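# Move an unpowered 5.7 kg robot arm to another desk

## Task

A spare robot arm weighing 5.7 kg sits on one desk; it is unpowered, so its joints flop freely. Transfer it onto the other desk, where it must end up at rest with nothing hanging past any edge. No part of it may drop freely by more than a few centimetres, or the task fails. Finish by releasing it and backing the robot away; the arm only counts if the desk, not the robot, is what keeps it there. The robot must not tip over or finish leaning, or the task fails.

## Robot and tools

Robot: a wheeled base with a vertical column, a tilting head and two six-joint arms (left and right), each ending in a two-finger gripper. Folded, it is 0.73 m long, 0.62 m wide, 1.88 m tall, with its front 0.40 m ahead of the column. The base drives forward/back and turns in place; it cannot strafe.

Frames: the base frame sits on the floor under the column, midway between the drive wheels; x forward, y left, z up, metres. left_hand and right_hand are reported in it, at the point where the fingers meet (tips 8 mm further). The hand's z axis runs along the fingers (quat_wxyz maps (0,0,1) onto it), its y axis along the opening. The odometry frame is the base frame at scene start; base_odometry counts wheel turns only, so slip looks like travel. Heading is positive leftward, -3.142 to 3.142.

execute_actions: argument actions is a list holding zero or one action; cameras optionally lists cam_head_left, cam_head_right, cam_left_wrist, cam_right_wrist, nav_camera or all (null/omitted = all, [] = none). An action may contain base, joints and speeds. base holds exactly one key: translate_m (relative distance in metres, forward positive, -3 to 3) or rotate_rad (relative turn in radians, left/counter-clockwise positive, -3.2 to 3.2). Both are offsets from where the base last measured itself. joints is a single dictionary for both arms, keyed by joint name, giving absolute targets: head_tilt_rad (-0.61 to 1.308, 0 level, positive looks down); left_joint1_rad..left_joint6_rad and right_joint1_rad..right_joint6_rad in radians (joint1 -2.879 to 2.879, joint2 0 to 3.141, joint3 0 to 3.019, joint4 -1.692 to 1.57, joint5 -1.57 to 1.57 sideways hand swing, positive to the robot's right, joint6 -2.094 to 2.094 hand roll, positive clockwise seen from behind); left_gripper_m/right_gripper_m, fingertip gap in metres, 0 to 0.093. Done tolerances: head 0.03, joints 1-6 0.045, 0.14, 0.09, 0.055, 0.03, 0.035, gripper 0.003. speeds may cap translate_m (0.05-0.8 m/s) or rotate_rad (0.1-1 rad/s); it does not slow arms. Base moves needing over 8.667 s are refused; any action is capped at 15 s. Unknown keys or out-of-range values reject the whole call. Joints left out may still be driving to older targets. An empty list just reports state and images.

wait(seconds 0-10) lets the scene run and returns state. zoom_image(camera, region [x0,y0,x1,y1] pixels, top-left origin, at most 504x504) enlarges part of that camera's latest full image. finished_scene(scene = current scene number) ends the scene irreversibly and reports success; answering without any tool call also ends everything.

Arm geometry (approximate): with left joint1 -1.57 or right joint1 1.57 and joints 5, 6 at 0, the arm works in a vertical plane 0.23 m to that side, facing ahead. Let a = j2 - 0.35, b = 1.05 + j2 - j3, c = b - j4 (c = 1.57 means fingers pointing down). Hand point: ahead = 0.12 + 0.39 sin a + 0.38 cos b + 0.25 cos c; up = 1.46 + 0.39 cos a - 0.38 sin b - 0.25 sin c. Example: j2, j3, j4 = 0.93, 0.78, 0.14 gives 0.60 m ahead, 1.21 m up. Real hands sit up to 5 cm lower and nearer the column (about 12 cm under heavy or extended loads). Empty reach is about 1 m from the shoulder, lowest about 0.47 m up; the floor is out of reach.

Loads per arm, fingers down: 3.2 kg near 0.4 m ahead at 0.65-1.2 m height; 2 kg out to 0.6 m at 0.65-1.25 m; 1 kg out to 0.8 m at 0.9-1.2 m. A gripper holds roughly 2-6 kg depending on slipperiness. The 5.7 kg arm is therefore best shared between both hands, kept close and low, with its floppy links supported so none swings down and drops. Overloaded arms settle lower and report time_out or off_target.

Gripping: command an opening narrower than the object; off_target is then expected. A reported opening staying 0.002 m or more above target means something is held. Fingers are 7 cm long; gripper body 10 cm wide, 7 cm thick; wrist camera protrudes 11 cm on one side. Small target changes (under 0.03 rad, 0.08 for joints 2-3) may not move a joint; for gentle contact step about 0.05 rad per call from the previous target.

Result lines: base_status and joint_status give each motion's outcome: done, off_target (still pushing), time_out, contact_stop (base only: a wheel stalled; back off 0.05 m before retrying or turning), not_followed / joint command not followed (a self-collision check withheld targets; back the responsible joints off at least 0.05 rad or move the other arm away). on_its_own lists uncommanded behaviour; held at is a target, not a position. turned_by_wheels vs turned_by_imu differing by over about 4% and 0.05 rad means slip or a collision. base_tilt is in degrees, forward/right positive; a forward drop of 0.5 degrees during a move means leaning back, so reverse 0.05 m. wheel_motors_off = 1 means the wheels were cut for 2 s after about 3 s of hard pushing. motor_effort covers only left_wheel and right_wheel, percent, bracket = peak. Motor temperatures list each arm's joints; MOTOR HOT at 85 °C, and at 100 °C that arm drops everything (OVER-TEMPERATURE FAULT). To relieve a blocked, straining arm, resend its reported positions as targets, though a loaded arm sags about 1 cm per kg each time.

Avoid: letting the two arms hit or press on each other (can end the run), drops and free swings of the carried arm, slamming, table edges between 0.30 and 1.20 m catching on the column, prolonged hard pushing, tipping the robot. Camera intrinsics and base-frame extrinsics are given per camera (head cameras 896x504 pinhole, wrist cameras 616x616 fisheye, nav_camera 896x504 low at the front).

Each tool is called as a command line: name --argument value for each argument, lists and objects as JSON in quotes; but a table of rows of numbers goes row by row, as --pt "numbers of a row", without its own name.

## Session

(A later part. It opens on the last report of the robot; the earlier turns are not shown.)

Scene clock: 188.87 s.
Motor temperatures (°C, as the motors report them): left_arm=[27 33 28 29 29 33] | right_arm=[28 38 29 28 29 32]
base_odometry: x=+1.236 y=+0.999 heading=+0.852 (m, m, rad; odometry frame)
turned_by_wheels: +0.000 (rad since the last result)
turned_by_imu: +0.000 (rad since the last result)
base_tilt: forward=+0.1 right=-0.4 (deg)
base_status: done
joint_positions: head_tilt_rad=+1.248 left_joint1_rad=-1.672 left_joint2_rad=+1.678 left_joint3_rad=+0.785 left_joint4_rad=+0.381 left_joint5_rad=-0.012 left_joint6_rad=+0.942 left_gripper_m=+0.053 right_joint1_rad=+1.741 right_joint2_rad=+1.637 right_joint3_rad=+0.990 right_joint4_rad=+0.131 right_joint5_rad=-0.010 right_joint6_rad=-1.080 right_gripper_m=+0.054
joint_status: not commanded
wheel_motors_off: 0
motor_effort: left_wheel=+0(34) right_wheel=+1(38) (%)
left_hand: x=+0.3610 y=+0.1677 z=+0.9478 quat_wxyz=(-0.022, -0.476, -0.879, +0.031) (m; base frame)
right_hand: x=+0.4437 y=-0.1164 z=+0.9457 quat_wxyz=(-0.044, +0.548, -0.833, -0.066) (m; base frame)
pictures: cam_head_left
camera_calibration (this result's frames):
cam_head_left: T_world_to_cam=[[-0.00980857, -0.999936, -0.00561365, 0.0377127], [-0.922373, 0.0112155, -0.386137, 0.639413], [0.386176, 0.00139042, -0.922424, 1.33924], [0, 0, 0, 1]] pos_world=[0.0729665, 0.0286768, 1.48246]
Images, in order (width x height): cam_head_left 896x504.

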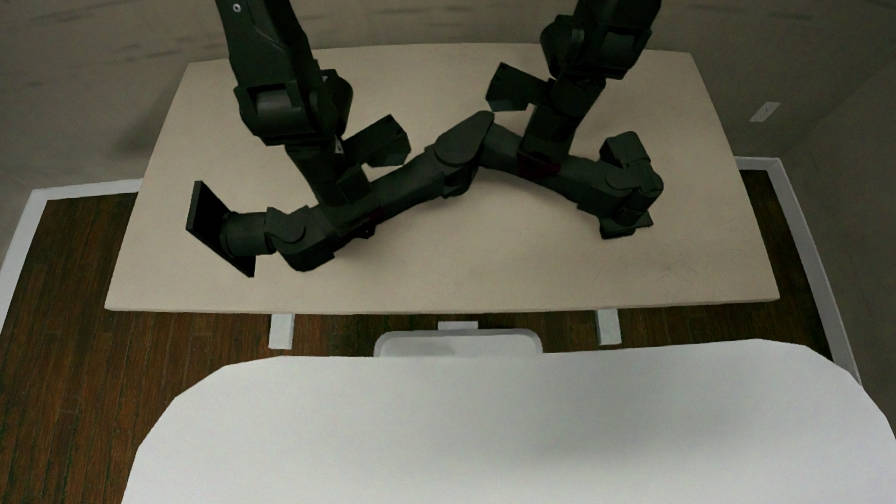

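execute_actions --actions '[]'

Scene clock: 200.20 s.
Motor temperatures (°C, as the motors report them): left_arm=[27 33 28 29 29 33] | right_arm=[28 39 30 28 29 32]
base_odometry: x=+1.236 y=+0.999 heading=+0.852 (m, m, rad; odometry frame)
turned_by_wheels: +0.000 (rad since the last result)
turned_by_imu: +0.000 (rad since the last result)
base_tilt: forward=+0.2 right=-0.3 (deg)
base_status: done
joint_positions: head_tilt_rad=+1.248 left_joint1_rad=-1.672 left_joint2_rad=+1.678 left_joint3_rad=+0.785 left_joint4_rad=+0.381 left_joint5_rad=-0.012 left_joint6_rad=+0.942 left_gripper_m=+0.053 right_joint1_rad=+1.741 right_joint2_rad=+1.637 right_joint3_rad=+0.990 right_joint4_rad=+0.131 right_joint5_rad=-0.010 right_joint6_rad=-1.080 right_gripper_m=+0.054
joint_status: not commanded
wheel_motors_off: 0
motor_effort: left_wheel=+0(34) right_wheel=+1(38) (%)
left_hand: x=+0.3610 y=+0.1677 z=+0.9478 quat_wxyz=(-0.022, -0.476, -0.879, +0.031) (m; base frame)
right_hand: x=+0.4437 y=-0.1164 z=+0.9457 quat_wxyz=(-0.044, +0.548, -0.833, -0.066) (m; base frame)
pictures: cam_head_left, cam_head_right, cam_left_wrist, cam_right_wrist, nav_camera
camera_calibration (this result's frames):
cam_head_left: T_world_to_cam=[[-0.00980857, -0.999936, -0.00561365, 0.0377127], [-0.922373, 0.0112155, -0.386137, 0.639413], [0.386176, 0.00139042, -0.922424, 1.33924], [0, 0, 0, 1]] pos_world=[0.0729665, 0.0286768, 1.48246]
cam_head_right: T_world_to_cam=[[-0.0186683, -0.999825, 0.00126505, -0.0416841], [-0.918851, 0.0166576, -0.394253, 0.646243], [0.394163, -0.00852243, -0.919001, 1.32861], [0, 0, 0, 1]] pos_world=[0.0693335, -0.0411187, 1.47583]
cam_left_wrist: T_world_to_cam=[[-0.839495, -0.542625, 0.0284011, 0.364634], [-0.44763, 0.720266, 0.529947, -0.460025], [-0.308019, 0.432174, -0.847555, 0.964627], [0, 0, 0, 1]] pos_world=[0.397311, 0.112313, 1.05101]
cam_right_wrist: T_world_to_cam=[[0.918853, -0.389586, -0.0627039, -0.391295], [-0.317513, -0.824307, 0.468725, -0.397856], [-0.234296, -0.41078, -0.881116, 1.0105], [0, 0, 0, 1]] pos_world=[0.469975, -0.0653045, 1.05232]
Images, in order (width x height): cam_head_left 896x504, cam_head_right 896x504, cam_left_wrist 616x616, cam_right_wrist 616x616, nav_camera 896x504.

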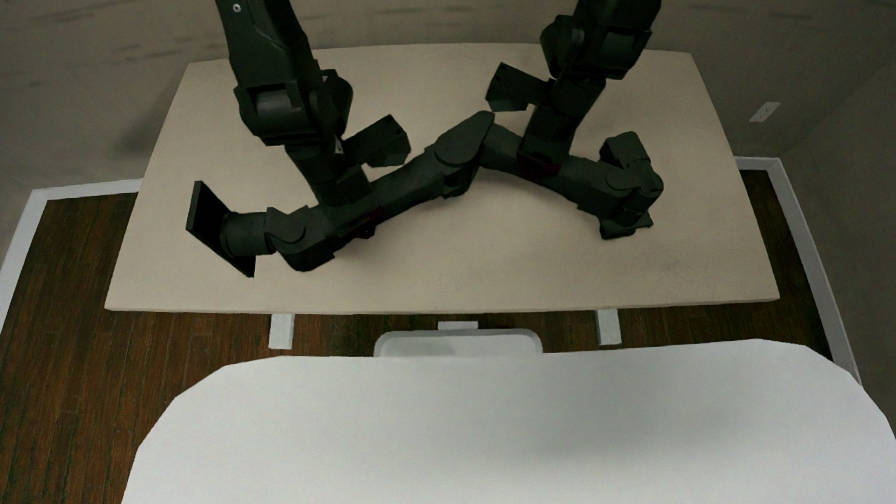

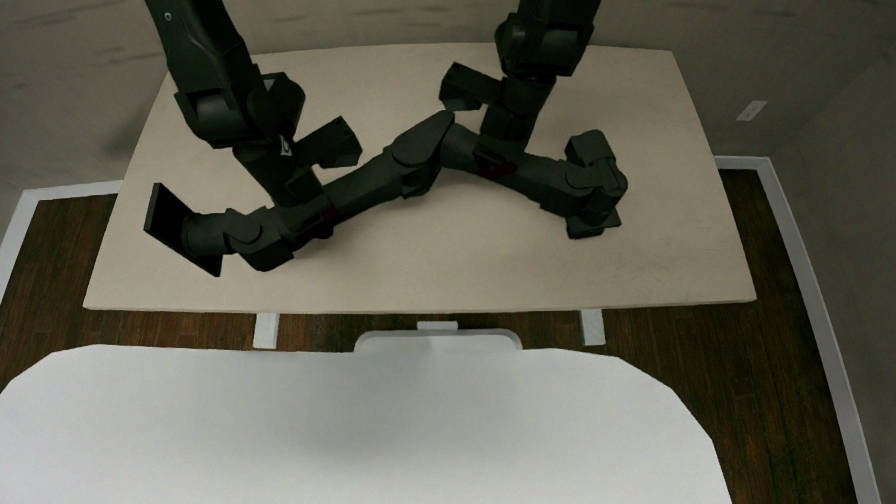

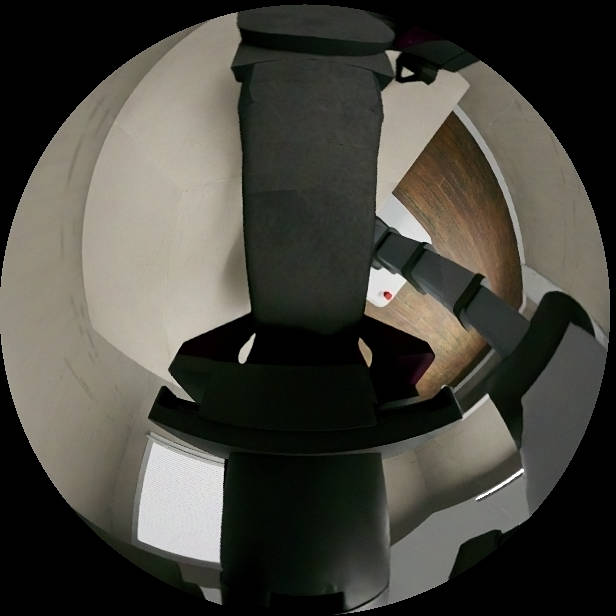

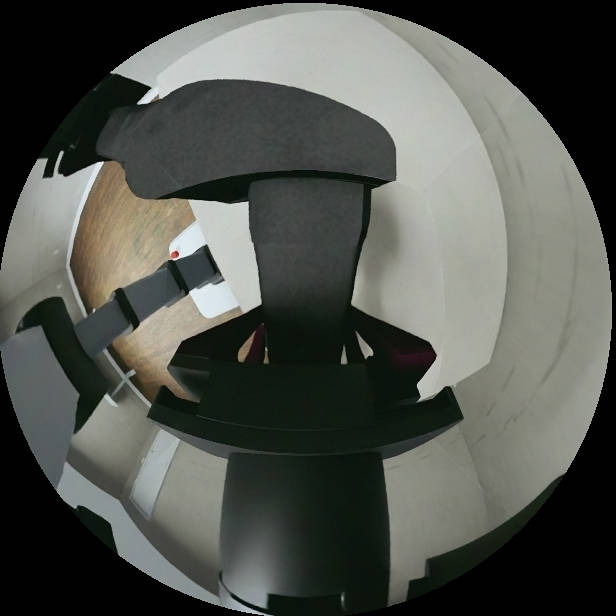

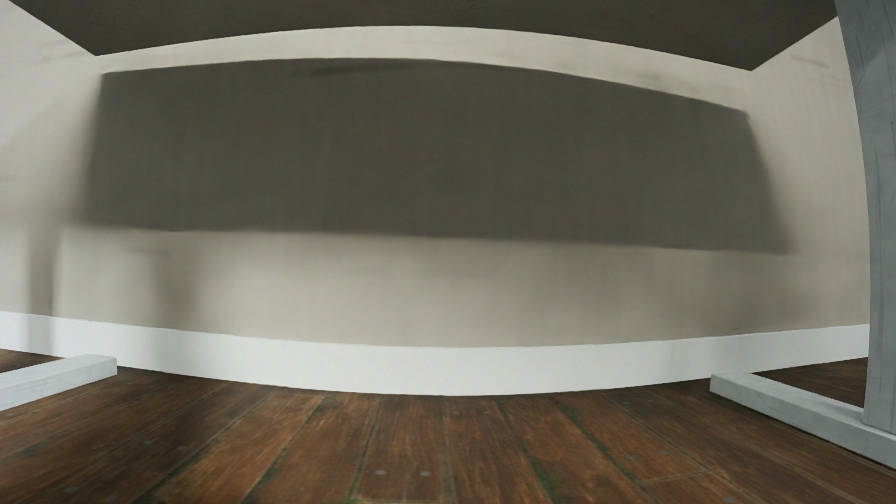

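execute_actions --actions '[{"joints":{"left_joint2_rad":1.67,"left_joint3_rad":0.84,"right_joint2_rad":1.62,"right_joint3_rad":1.03}}]' --cameras '["cam_head_left"]'

execute_actions --actions '[{"base":{"translate_m":0.04},"speeds":{"translate_m":0.05},"joints":{"left_joint2_rad":1.72,"left_joint3_rad":0.89,"right_joint2_rad":1.67,"right_joint3_rad":1.08}}]' --cameras '["cam_head_right"]'

Scene clock: 204.57 s.
Motor temperatures (°C, as the motors report them): left_arm=[27 33 28 29 29 33] | right_arm=[28 39 30 28 29 32]
base_odometry: x=+1.236 y=+0.999 heading=+0.852 (m, m, rad; odometry frame)
turned_by_wheels: +0.000 (rad since the last result)
turned_by_imu: +0.000 (rad since the last result)
base_tilt: forward=+0.1 right=-0.4 (deg)
base_status: not commanded
joint_positions: head_tilt_rad=+1.248 left_joint1_rad=-1.669 left_joint2_rad=+1.749 left_joint3_rad=+0.862 left_joint4_rad=+0.381 left_joint5_rad=-0.010 left_joint6_rad=+0.935 left_gripper_m=+0.053 right_joint1_rad=+1.735 right_joint2_rad=+1.706 right_joint3_rad=+1.067 right_joint4_rad=+0.130 right_joint5_rad=-0.003 right_joint6_rad=-1.094 right_gripper_m=+0.054
joint_status: all done
wheel_motors_off: 0
motor_effort: left_wheel=-1(2) right_wheel=+1(2) (%)
left_hand: x=+0.3703 y=+0.1662 z=+0.9201 quat_wxyz=(-0.025, -0.472, -0.881, +0.030) (m; base frame)
right_hand: x=+0.4554 y=-0.1168 z=+0.9193 quat_wxyz=(-0.044, +0.553, -0.830, -0.058) (m; base frame)
pictures: cam_head_left
camera_calibration (this result's frames):
cam_head_left: T_world_to_cam=[[-0.00980857, -0.999936, -0.00561364, 0.0377127], [-0.922373, 0.0112155, -0.386137, 0.639413], [0.386176, 0.00139042, -0.922424, 1.33924], [0, 0, 0, 1]] pos_world=[0.0729665, 0.0286768, 1.48246]
Images, in order (width x height): cam_head_left 896x504.

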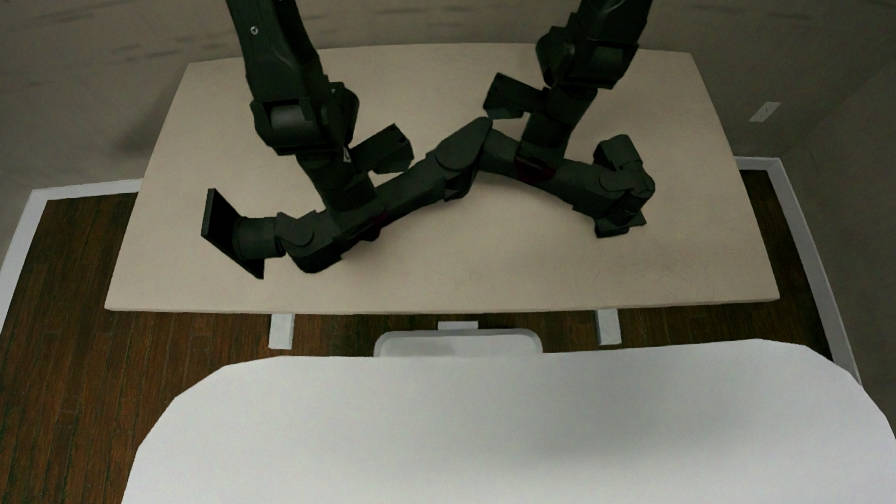

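Scene clock: 206.10 s.
Motor temperatures (°C, as the motors report them): left_arm=[27 33 28 29 29 33] | right_arm=[28 39 30 28 29 32]
base_odometry: x=+1.262 y=+1.029 heading=+0.853 (m, m, rad; odometry frame)
turned_by_wheels: +0.000 (rad since the last result)
turned_by_imu: +0.000 (rad since the last result)
base_tilt: forward=+0.2 right=-0.4 (deg)
base_status: done
joint_positions: head_tilt_rad=+1.248 left_joint1_rad=-1.665 left_joint2_rad=+1.795 left_joint3_rad=+0.905 left_joint4_rad=+0.381 left_joint5_rad=+0.008 left_joint6_rad=+0.920 left_gripper_m=+0.053 right_joint1_rad=+1.735 right_joint2_rad=+1.726 right_joint3_rad=+1.098 right_joint4_rad=+0.123 right_joint5_rad=+0.002 right_joint6_rad=-1.113 right_gripper_m=+0.054
joint_status: all done
wheel_motors_off: 0
motor_effort: left_wheel=+0(35) right_wheel=+0(35) (%)
left_hand: x=+0.3709 y=+0.1643 z=+0.9030 quat_wxyz=(-0.026, -0.464, -0.885, +0.037) (m; base frame)
right_hand: x=+0.4616 y=-0.1164 z=+0.9110 quat_wxyz=(-0.045, +0.561, -0.825, -0.055) (m; base frame)
pictures: cam_head_right
camera_calibration (this result's frames):
cam_head_right: T_world_to_cam=[[-0.0186681, -0.999825, 0.00126825, -0.0416891], [-0.918919, 0.0166576, -0.394095, 0.646003], [0.394005, -0.00852243, -0.919069, 1.32872], [0, 0, 0, 1]] pos_world=[0.0693225, -0.0411187, 1.47583]
Images, in order (width x height): cam_head_right 896x504.

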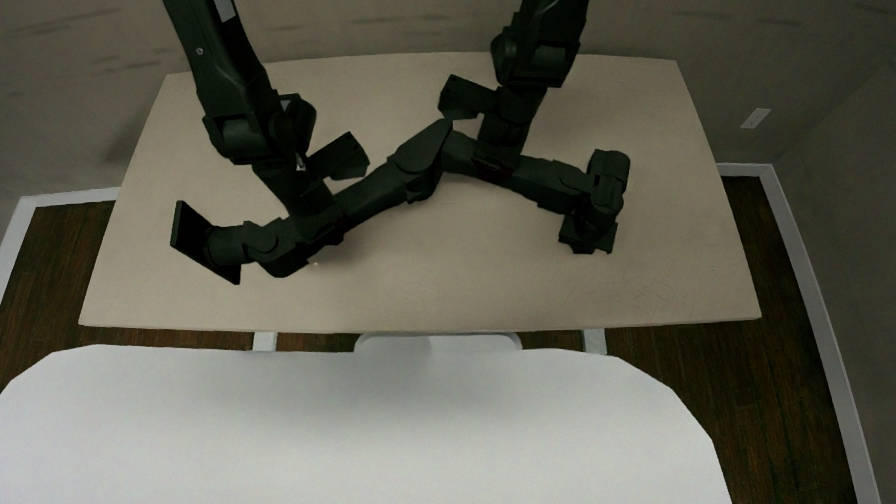

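Tip is trailing. Continue.

execute_actions --actions '[{"base":{"translate_m":0.04},"speeds":{"translate_m":0.05},"joints":{"left_joint2_rad":1.77,"left_joint3_rad":0.94,"right_joint2_rad":1.72,"right_joint3_rad":1.13}}]' --cameras '["cam_head_right"]'

execute_actions --actions '[{"base":{"translate_m":0.03},"speeds":{"translate_m":0.05},"joints":{"left_joint2_rad":1.83,"left_joint3_rad":0.99,"right_joint2_rad":1.78,"right_joint3_rad":1.19}}]' --cameras '["cam_head_right","cam_right_wrist"]'

Scene clock: 210.37 s.
Motor temperatures (°C, as the motors report them): left_arm=[27 33 28 29 29 33] | right_arm=[28 39 29 28 29 32]
base_odometry: x=+1.288 y=+1.059 heading=+0.853 (m, m, rad; odometry frame)
turned_by_wheels: +0.001 (rad since the last result)
turned_by_imu: +0.000 (rad since the last result)
base_tilt: forward=+0.1 right=-0.4 (deg)
base_status: done
joint_positions: head_tilt_rad=+1.248 left_joint1_rad=-1.662 left_joint2_rad=+1.851 left_joint3_rad=+0.963 left_joint4_rad=+0.379 left_joint5_rad=+0.007 left_joint6_rad=+0.894 left_gripper_m=+0.053 right_joint1_rad=+1.735 right_joint2_rad=+1.757 right_joint3_rad=+1.147 right_joint4_rad=+0.115 right_joint5_rad=-0.001 right_joint6_rad=-1.144 right_gripper_m=+0.054
joint_status: all done
wheel_motors_off: 0
motor_effort: left_wheel=+0(37) right_wheel=-1(34) (%)
left_hand: x=+0.3741 y=+0.1641 z=+0.8813 quat_wxyz=(-0.026, -0.452, -0.891, +0.036) (m; base frame)
right_hand: x=+0.4734 y=-0.1131 z=+0.8990 quat_wxyz=(-0.051, +0.573, -0.816, -0.053) (m; base frame)
pictures: cam_head_right
camera_calibration (this result's frames):
cam_head_right: T_world_to_cam=[[-0.018668, -0.999825, 0.00127007, -0.0416919], [-0.918957, 0.0166576, -0.394006, 0.645868], [0.393916, -0.00852243, -0.919107, 1.32879], [0, 0, 0, 1]] pos_world=[0.0693162, -0.0411187, 1.47583]
Images, in order (width x height): cam_head_right 896x504.

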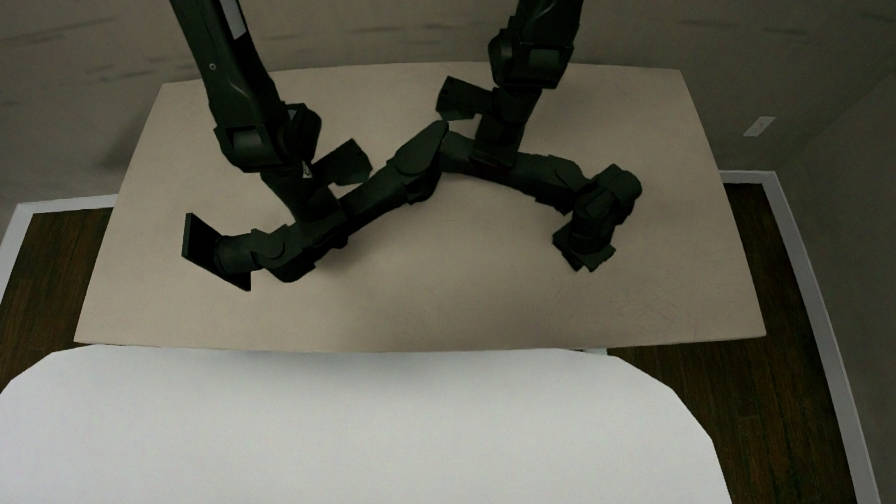

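Scene clock: 211.60 s.
Motor temperatures (°C, as the motors report them): left_arm=[27 33 28 29 29 33] | right_arm=[28 39 29 28 29 31]
base_odometry: x=+1.308 y=+1.082 heading=+0.854 (m, m, rad; odometry frame)
turned_by_wheels: +0.000 (rad since the last result)
turned_by_imu: +0.000 (rad since the last result)
base_tilt: forward=+0.1 right=-0.4 (deg)
base_status: done
joint_positions: head_tilt_rad=+1.249 left_joint1_rad=-1.658 left_joint2_rad=+1.905 left_joint3_rad=+1.020 left_joint4_rad=+0.389 left_joint5_rad=-0.031 left_joint6_rad=+0.903 left_gripper_m=+0.053 right_joint1_rad=+1.735 right_joint2_rad=+1.846 right_joint3_rad=+1.229 right_joint4_rad=+0.129 right_joint5_rad=-0.006 right_joint6_rad=-1.134 right_gripper_m=+0.054
joint_status: all done
wheel_motors_off: 0
motor_effort: left_wheel=+0(37) right_wheel=+0(34) (%)
left_hand: x=+0.3787 y=+0.1717 z=+0.8595 quat_wxyz=(-0.022, -0.455, -0.890, +0.014) (m; base frame)
right_hand: x=+0.4757 y=-0.1067 z=+0.8660 quat_wxyz=(-0.055, +0.569, -0.819, -0.054) (m; base frame)
pictures: cam_head_right, cam_right_wrist
camera_calibration (this result's frames):
cam_head_right: T_world_to_cam=[[-0.0186679, -0.999825, 0.00127136, -0.0416939], [-0.918984, 0.0166576, -0.393942, 0.645771], [0.393852, -0.00852243, -0.919134, 1.32883], [0, 0, 0, 1]] pos_world=[0.0693118, -0.0411187, 1.47583]
cam_right_wrist: T_world_to_cam=[[0.937729, -0.346372, -0.0262861, -0.457871], [-0.295472, -0.835137, 0.463943, -0.349839], [-0.182649, -0.427286, -0.885475, 0.929257], [0, 0, 0, 1]] pos_world=[0.495719, -0.0536987, 0.973104]
Images, in order (width x height): cam_head_right 896x504, cam_right_wrist 616x616.

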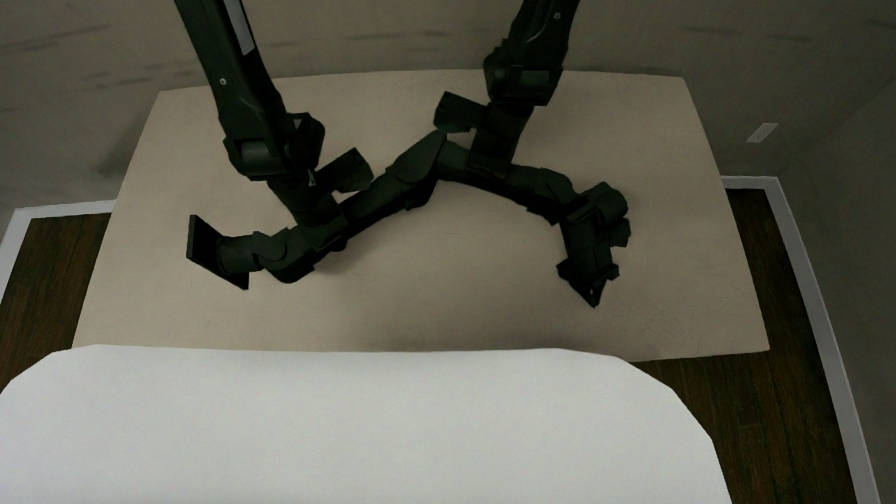

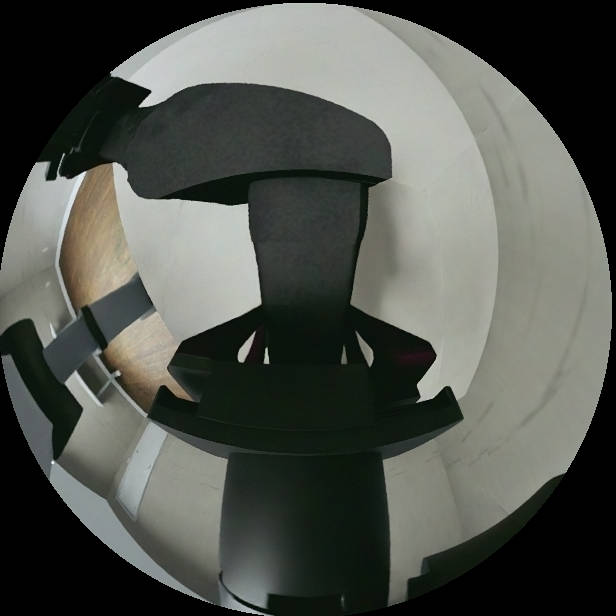

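execute_actions --actions '[{"joints":{"left_joint2_rad":1.89,"left_joint3_rad":1.04,"right_joint2_rad":1.85,"right_joint3_rad":1.26}}]' --cameras '[]'

execute_actions --actions '[{"joints":{"left_joint2_rad":1.95,"left_joint3_rad":1.09,"right_joint2_rad":1.92,"right_joint3_rad":1.33}}]' --cameras '["cam_head_right"]'

Scene clock: 215.40 s.
Motor temperatures (°C, as the motors report them): left_arm=[27 34 29 29 30 33] | right_arm=[28 39 29 28 29 31]
base_odometry: x=+1.308 y=+1.082 heading=+0.854 (m, m, rad; odometry frame)
turned_by_wheels: +0.000 (rad since the last result)
turned_by_imu: +0.000 (rad since the last result)
base_tilt: forward=+0.2 right=-0.4 (deg)
base_status: not commanded
joint_positions: head_tilt_rad=+1.249 left_joint1_rad=-1.653 left_joint2_rad=+1.966 left_joint3_rad=+1.074 left_joint4_rad=+0.390 left_joint5_rad=-0.039 left_joint6_rad=+0.904 left_gripper_m=+0.053 right_joint1_rad=+1.734 right_joint2_rad=+1.918 right_joint3_rad=+1.295 right_joint4_rad=+0.129 right_joint5_rad=-0.009 right_joint6_rad=-1.134 right_gripper_m=+0.054
joint_status: all done
wheel_motors_off: 0
motor_effort: left_wheel=+1(1) right_wheel=+0(2) (%)
left_hand: x=+0.3754 y=+0.1750 z=+0.8369 quat_wxyz=(-0.018, -0.454, -0.891, +0.010) (m; base frame)
right_hand: x=+0.4727 y=-0.1033 z=+0.8386 quat_wxyz=(-0.053, +0.569, -0.819, -0.056) (m; base frame)
pictures: none
No camera images: the call's "cameras" was empty. Leave "cameras" out to get every camera's image.

Scene clock: 216.17 s.
Motor temperatures (°C, as the motors report them): left_arm=[27 34 29 29 30 32] | right_arm=[28 39 29 28 29 31]
base_odometry: x=+1.308 y=+1.082 heading=+0.854 (m, m, rad; odometry frame)
turned_by_wheels: +0.000 (rad since the last result)
turned_by_imu: +0.000 (rad since the last result)
base_tilt: forward=+0.2 right=-0.3 (deg)
base_status: not commanded
joint_positions: head_tilt_rad=+1.249 left_joint1_rad=-1.646 left_joint2_rad=+2.020 left_joint3_rad=+1.127 left_joint4_rad=+0.390 left_joint5_rad=-0.029 left_joint6_rad=+0.892 left_gripper_m=+0.053 right_joint1_rad=+1.736 right_joint2_rad=+1.967 right_joint3_rad=+1.350 right_joint4_rad=+0.124 right_joint5_rad=-0.006 right_joint6_rad=-1.149 right_gripper_m=+0.054
joint_status: all done
wheel_motors_off: 0
motor_effort: left_wheel=+1(2) right_wheel=-1(2) (%)
left_hand: x=+0.3732 y=+0.1767 z=+0.8161 quat_wxyz=(-0.018, -0.448, -0.894, +0.012) (m; base frame)
right_hand: x=+0.4752 y=-0.0997 z=+0.8200 quat_wxyz=(-0.054, +0.575, -0.815, -0.054) (m; base frame)
pictures: cam_head_right
camera_calibration (this result's frames):
cam_head_right: T_world_to_cam=[[-0.0186679, -0.999825, 0.00127136, -0.0416939], [-0.918984, 0.0166576, -0.393942, 0.645771], [0.393852, -0.00852243, -0.919134, 1.32883], [0, 0, 0, 1]] pos_world=[0.0693118, -0.0411187, 1.47583]
Images, in order (width x height): cam_head_right 896x504.

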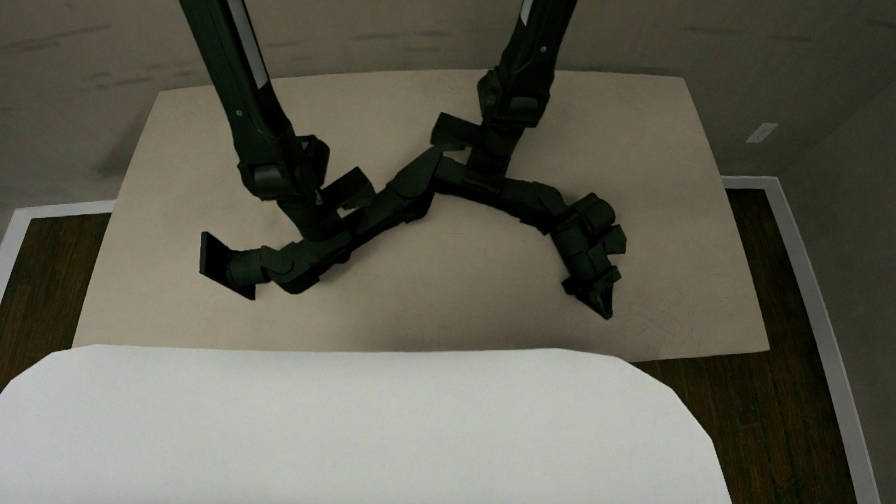

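execute_actions --actions '[{"base":{"translate_m":0.035},"speeds":{"translate_m":0.05},"joints":{"left_joint2_rad":2.01,"left_joint3_rad":1.14,"right_joint2_rad":1.98,"right_joint3_rad":1.39}}]' --cameras '["cam_head_right"]'

execute_actions --actions '[{"joints":{"left_joint2_rad":2.07,"left_joint3_rad":1.18,"right_joint2_rad":2.04,"right_joint3_rad":1.44}}]' --cameras '["cam_head_right"]'

Scene clock: 222.90 s.
Motor temperatures (°C, as the motors report them): left_arm=[27 34 29 29 30 32] | right_arm=[28 39 29 28 29 31]
base_odometry: x=+1.331 y=+1.108 heading=+0.854 (m, m, rad; odometry frame)
turned_by_wheels: +0.000 (rad since the last result)
turned_by_imu: +0.000 (rad since the last result)
base_tilt: forward=+0.3 right=-0.3 (deg)
base_status: done
joint_positions: head_tilt_rad=+1.249 left_joint1_rad=-1.644 left_joint2_rad=+2.079 left_joint3_rad=+1.174 left_joint4_rad=+0.392 left_joint5_rad=-0.039 left_joint6_rad=+0.895 left_gripper_m=+0.053 right_joint1_rad=+1.733 right_joint2_rad=+2.040 right_joint3_rad=+1.410 right_joint4_rad=+0.117 right_joint5_rad=-0.009 right_joint6_rad=-1.143 right_gripper_m=+0.054
joint_status: all done
wheel_motors_off: 0
motor_effort: left_wheel=+0(36) right_wheel=+0(34) (%)
left_hand: x=+0.3630 y=+0.1788 z=+0.7950 quat_wxyz=(-0.010, -0.449, -0.893, +0.009) (m; base frame)
right_hand: x=+0.4630 y=-0.0984 z=+0.7924 quat_wxyz=(-0.045, +0.573, -0.816, -0.060) (m; base frame)
pictures: cam_head_right
camera_calibration (this result's frames):
cam_head_right: T_world_to_cam=[[-0.0186678, -0.999825, 0.00127221, -0.0416952], [-0.919002, 0.0166576, -0.3939, 0.645707], [0.39381, -0.00852243, -0.919152, 1.32886], [0, 0, 0, 1]] pos_world=[0.0693089, -0.0411187, 1.47582]
Images, in order (width x height): cam_head_right 896x504.

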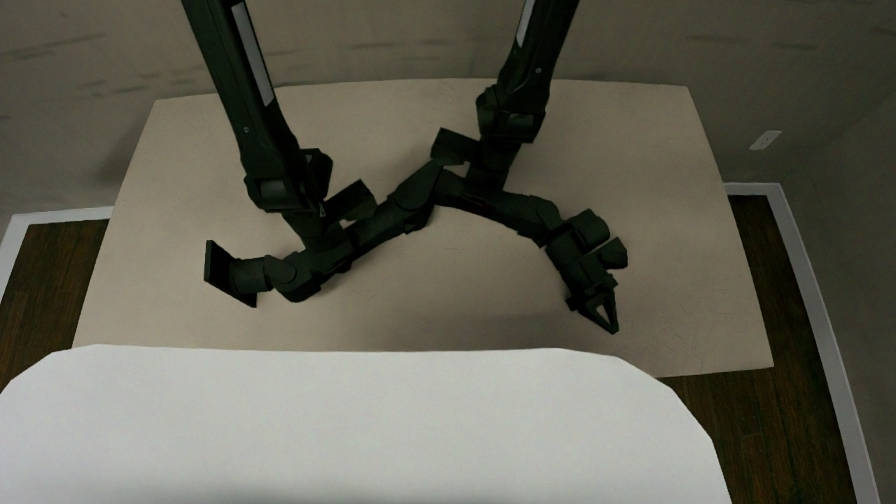

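Scene clock: 223.47 s.
Motor temperatures (°C, as the motors report them): left_arm=[27 34 29 29 30 32] | right_arm=[28 39 29 28 29 31]
base_odometry: x=+1.331 y=+1.108 heading=+0.854 (m, m, rad; odometry frame)
turned_by_wheels: +0.000 (rad since the last result)
turned_by_imu: +0.000 (rad since the last result)
base_tilt: forward=+0.2 right=-0.4 (deg)
base_status: not commanded
joint_positions: head_tilt_rad=+1.249 left_joint1_rad=-1.644 left_joint2_rad=+2.094 left_joint3_rad=+1.192 left_joint4_rad=+0.392 left_joint5_rad=-0.037 left_joint6_rad=+0.886 left_gripper_m=+0.053 right_joint1_rad=+1.732 right_joint2_rad=+2.073 right_joint3_rad=+1.453 right_joint4_rad=+0.112 right_joint5_rad=-0.012 right_joint6_rad=-1.149 right_gripper_m=+0.054
joint_status: all done
wheel_motors_off: 0
motor_effort: left_wheel=+1(1) right_wheel=-1(0) (%)
left_hand: x=+0.3642 y=+0.1784 z=+0.7890 quat_wxyz=(-0.012, -0.445, -0.895, +0.009) (m; base frame)
right_hand: x=+0.4660 y=-0.0969 z=+0.7794 quat_wxyz=(-0.048, +0.575, -0.815, -0.059) (m; base frame)
pictures: cam_head_right
camera_calibration (this result's frames):
cam_head_right: T_world_to_cam=[[-0.0186678, -0.999825, 0.00127222, -0.0416952], [-0.919002, 0.0166576, -0.3939, 0.645707], [0.39381, -0.00852243, -0.919153, 1.32886], [0, 0, 0, 1]] pos_world=[0.0693088, -0.0411187, 1.47582]
Images, in order (width x height): cam_head_right 896x504.

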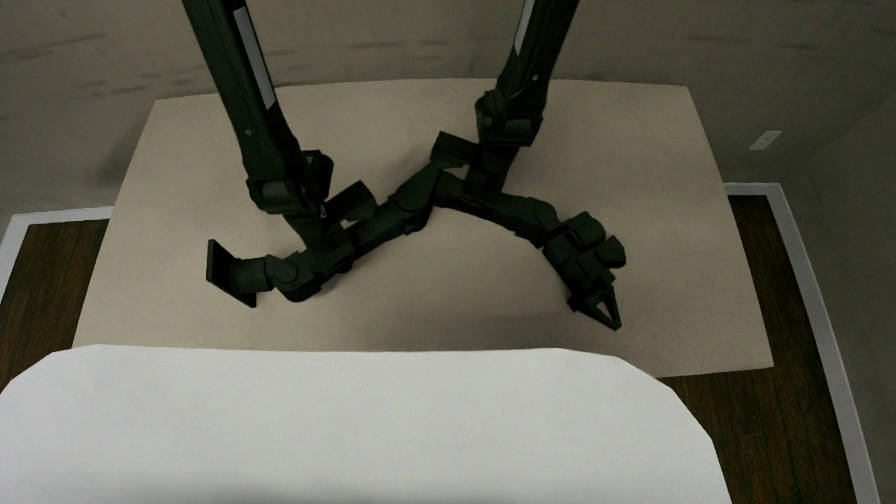

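execute_actions --actions '[{"joints":{"left_joint2_rad":2.11,"left_joint3_rad":1.21,"right_joint2_rad":2.09,"right_joint3_rad":1.48}}]' --cameras '[]'

execute_actions --actions '[{"joints":{"left_gripper_m":0.093,"right_gripper_m":0.093}}]' --cameras '["cam_head_right","cam_head_left"]'

Scene clock: 226.10 s.
Motor temperatures (°C, as the motors report them): left_arm=[27 33 29 29 31 32] | right_arm=[28 38 29 28 29 31]
base_odometry: x=+1.331 y=+1.108 heading=+0.854 (m, m, rad; odometry frame)
turned_by_wheels: +0.000 (rad since the last result)
turned_by_imu: +0.000 (rad since the last result)
base_tilt: forward=+0.2 right=-0.4 (deg)
base_status: not commanded
joint_positions: head_tilt_rad=+1.249 left_joint1_rad=-1.642 left_joint2_rad=+2.096 left_joint3_rad=+1.196 left_joint4_rad=+0.392 left_joint5_rad=-0.030 left_joint6_rad=+0.887 left_gripper_m=+0.053 right_joint1_rad=+1.732 right_joint2_rad=+2.076 right_joint3_rad=+1.464 right_joint4_rad=+0.097 right_joint5_rad=-0.012 right_joint6_rad=-1.147 right_gripper_m=+0.054
joint_status: all done
wheel_motors_off: 0
motor_effort: left_wheel=+1(1) right_wheel=-1(1) (%)
left_hand: x=+0.3654 y=+0.1784 z=+0.7880 quat_wxyz=(-0.014, -0.445, -0.895, +0.011) (m; base frame)
right_hand: x=+0.4669 y=-0.0965 z=+0.7779 quat_wxyz=(-0.045, +0.574, -0.815, -0.061) (m; base frame)
pictures: none
No camera images: the call's "cameras" was empty. Leave "cameras" out to get every camera's image.

Scene clock: 227.03 s.
Motor temperatures (°C, as the motors report them): left_arm=[27 33 29 29 31 32] | right_arm=[28 38 29 28 29 31]
base_odometry: x=+1.331 y=+1.108 heading=+0.854 (m, m, rad; odometry frame)
turned_by_wheels: +0.000 (rad since the last result)
turned_by_imu: +0.000 (rad since the last result)
base_tilt: forward=+0.1 right=-0.3 (deg)
base_status: not commanded
joint_positions: head_tilt_rad=+1.249 left_joint1_rad=-1.642 left_joint2_rad=+2.096 left_joint3_rad=+1.200 left_joint4_rad=+0.392 left_joint5_rad=-0.003 left_joint6_rad=+0.828 left_gripper_m=+0.093 right_joint1_rad=+1.731 right_joint2_rad=+2.079 right_joint3_rad=+1.473 right_joint4_rad=+0.097 right_joint5_rad=-0.002 right_joint6_rad=-1.152 right_gripper_m=+0.093
joint_status: all done
wheel_motors_off: 0
motor_effort: left_wheel=+1(1) right_wheel=-1(1) (%)
left_hand: x=+0.3675 y=+0.1737 z=+0.7877 quat_wxyz=(-0.021, -0.418, -0.908, +0.023) (m; base frame)
right_hand: x=+0.4707 y=-0.0980 z=+0.7765 quat_wxyz=(-0.045, +0.576, -0.814, -0.055) (m; base frame)
pictures: cam_head_left, cam_head_right
camera_calibration (this result's frames):
cam_head_left: T_world_to_cam=[[-0.00981073, -0.999936, -0.00560988, 0.037707], [-0.922521, 0.0112155, -0.385783, 0.638874], [0.385821, 0.00139042, -0.922572, 1.33948], [0, 0, 0, 1]] pos_world=[0.0729444, 0.0286768, 1.48245]
cam_head_right: T_world_to_cam=[[-0.0186678, -0.999825, 0.00127222, -0.0416952], [-0.919002, 0.0166576, -0.3939, 0.645707], [0.39381, -0.00852243, -0.919152, 1.32886], [0, 0, 0, 1]] pos_world=[0.0693089, -0.0411187, 1.47582]
Images, in order (width x height): cam_head_left 896x504, cam_head_right 896x504.

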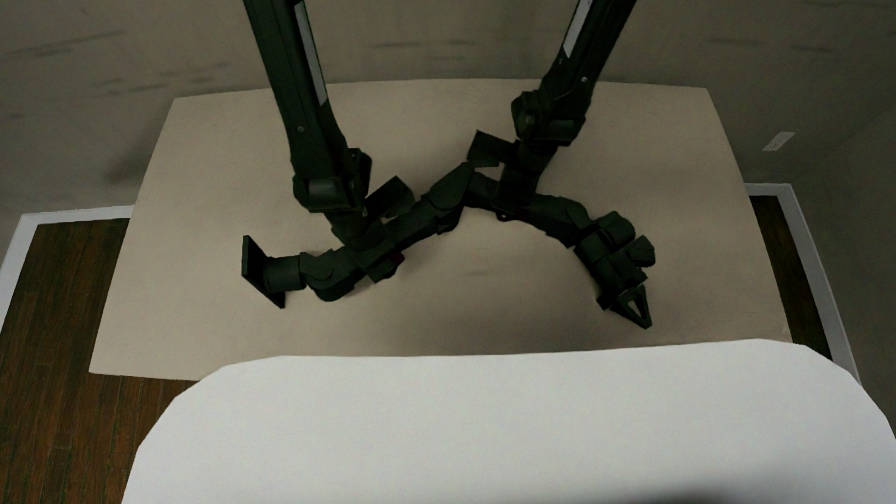

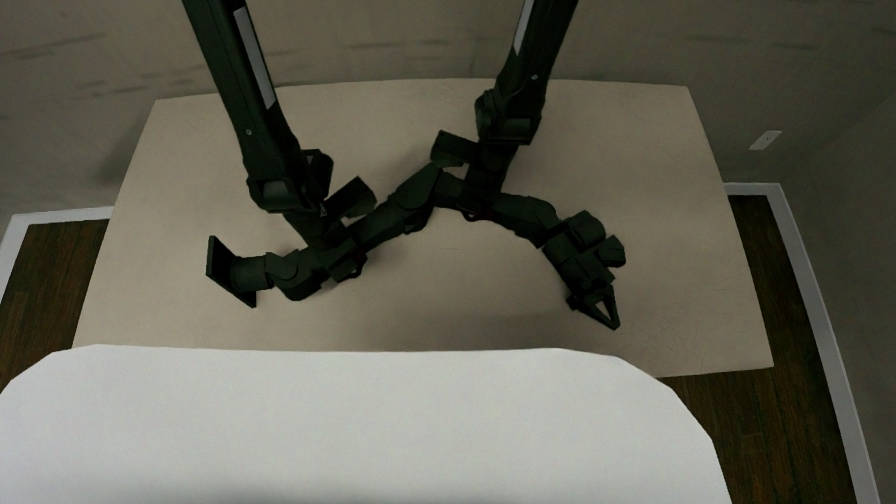

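execute_actions --actions '[{"joints":{"left_joint2_rad":1.85,"left_joint3_rad":0.97,"right_joint2_rad":1.82,"right_joint3_rad":1.23}}]' --cameras '["cam_head_right"]'

Scene clock: 229.43 s.
Motor temperatures (°C, as the motors report them): left_arm=[27 33 29 29 30 32] | right_arm=[28 38 29 28 28 31]
base_odometry: x=+1.331 y=+1.108 heading=+0.854 (m, m, rad; odometry frame)
turned_by_wheels: +0.000 (rad since the last result)
turned_by_imu: +0.000 (rad since the last result)
base_tilt: forward=+0.1 right=-0.4 (deg)
base_status: not commanded
joint_positions: head_tilt_rad=+1.249 left_joint1_rad=-1.642 left_joint2_rad=+1.836 left_joint3_rad=+0.983 left_joint4_rad=+0.392 left_joint5_rad=-0.003 left_joint6_rad=+0.827 left_gripper_m=+0.093 right_joint1_rad=+1.731 right_joint2_rad=+1.810 right_joint3_rad=+1.235 right_joint4_rad=+0.103 right_joint5_rad=-0.002 right_joint6_rad=-1.153 right_gripper_m=+0.093
joint_status: all done
wheel_motors_off: 0
motor_effort: left_wheel=+0(2) right_wheel=-1(1) (%)
left_hand: x=+0.3988 y=+0.1784 z=+0.8819 quat_wxyz=(-0.041, -0.417, -0.908, +0.014) (m; base frame)
right_hand: x=+0.4948 y=-0.1104 z=+0.8781 quat_wxyz=(-0.061, +0.575, -0.815, -0.046) (m; base frame)
pictures: cam_head_right
camera_calibration (this result's frames):
cam_head_right: T_world_to_cam=[[-0.0186678, -0.999825, 0.00127222, -0.0416952], [-0.919002, 0.0166576, -0.3939, 0.645707], [0.39381, -0.00852243, -0.919152, 1.32886], [0, 0, 0, 1]] pos_world=[0.0693089, -0.0411187, 1.47582]
Images, in order (width x height): cam_head_right 896x504.

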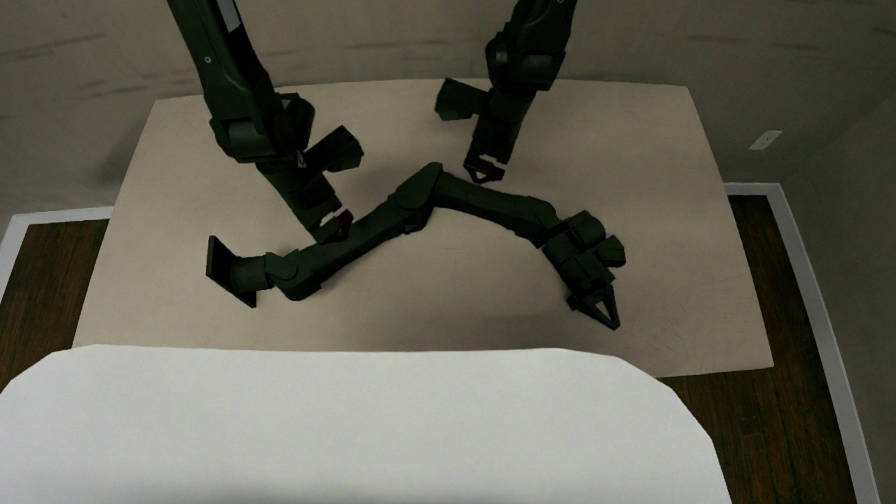

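execute_actions --actions '[{"base":{"translate_m":-0.6},"joints":{"left_joint1_rad":-1.57,"left_joint2_rad":1.4,"left_joint3_rad":0.7,"right_joint1_rad":1.57,"right_joint2_rad":1.4,"right_joint3_rad":0.7,"head_tilt_rad":0.8}}]' --cameras '["cam_head_right"]'

Scene clock: 234.00 s.
Motor temperatures (°C, as the motors report them): left_arm=[27 33 28 29 30 32] | right_arm=[28 37 29 28 28 31]
base_odometry: x=+0.937 y=+0.656 heading=+0.855 (m, m, rad; odometry frame)
turned_by_wheels: +0.001 (rad since the last result)
turned_by_imu: +0.003 (rad since the last result)
base_tilt: forward=+0.1 right=-0.4 (deg)
base_status: done
joint_positions: head_tilt_rad=+0.815 left_joint1_rad=-1.562 left_joint2_rad=+1.388 left_joint3_rad=+0.700 left_joint4_rad=+0.392 left_joint5_rad=-0.001 left_joint6_rad=+0.826 left_gripper_m=+0.093 right_joint1_rad=+1.571 right_joint2_rad=+1.397 right_joint3_rad=+0.698 right_joint4_rad=+0.103 right_joint5_rad=+0.001 right_joint6_rad=-1.153 right_gripper_m=+0.093
joint_status: all done
wheel_motors_off: 0
motor_effort: left_wheel=+1(52) right_wheel=-1(40) (%)
left_hand: x=+0.4487 y=+0.2296 z=+1.0339 quat_wxyz=(-0.102, -0.397, -0.911, -0.050) (m; base frame)
right_hand: x=+0.3736 y=-0.2253 z=+1.0260 quat_wxyz=(+0.030, +0.545, -0.838, -0.019) (m; base frame)
pictures: cam_head_right
camera_calibration (this result's frames):
cam_head_right: T_world_to_cam=[[-0.0174764, -0.999825, -0.00668455, -0.0295013], [-0.668637, 0.0166576, -0.743402, 1.17142], [0.743384, -0.00852243, -0.668811, 0.925858], [0, 0, 0, 1]] pos_world=[0.0944731, -0.0411187, 1.48987]
Images, in order (width x height): cam_head_right 896x504.

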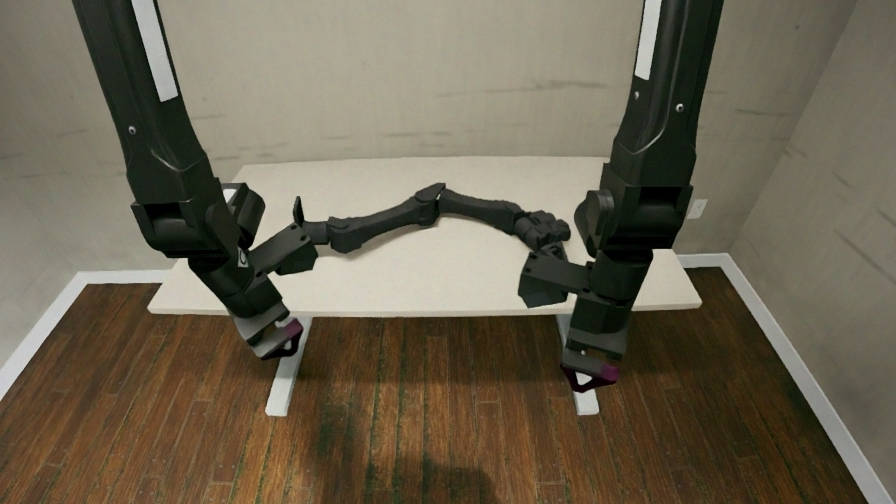

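The spare arm is lying on the desk, and the earlier close view showed its tip inside the front edge.

finished_scene --scene 2

The scene is finished: the task was done.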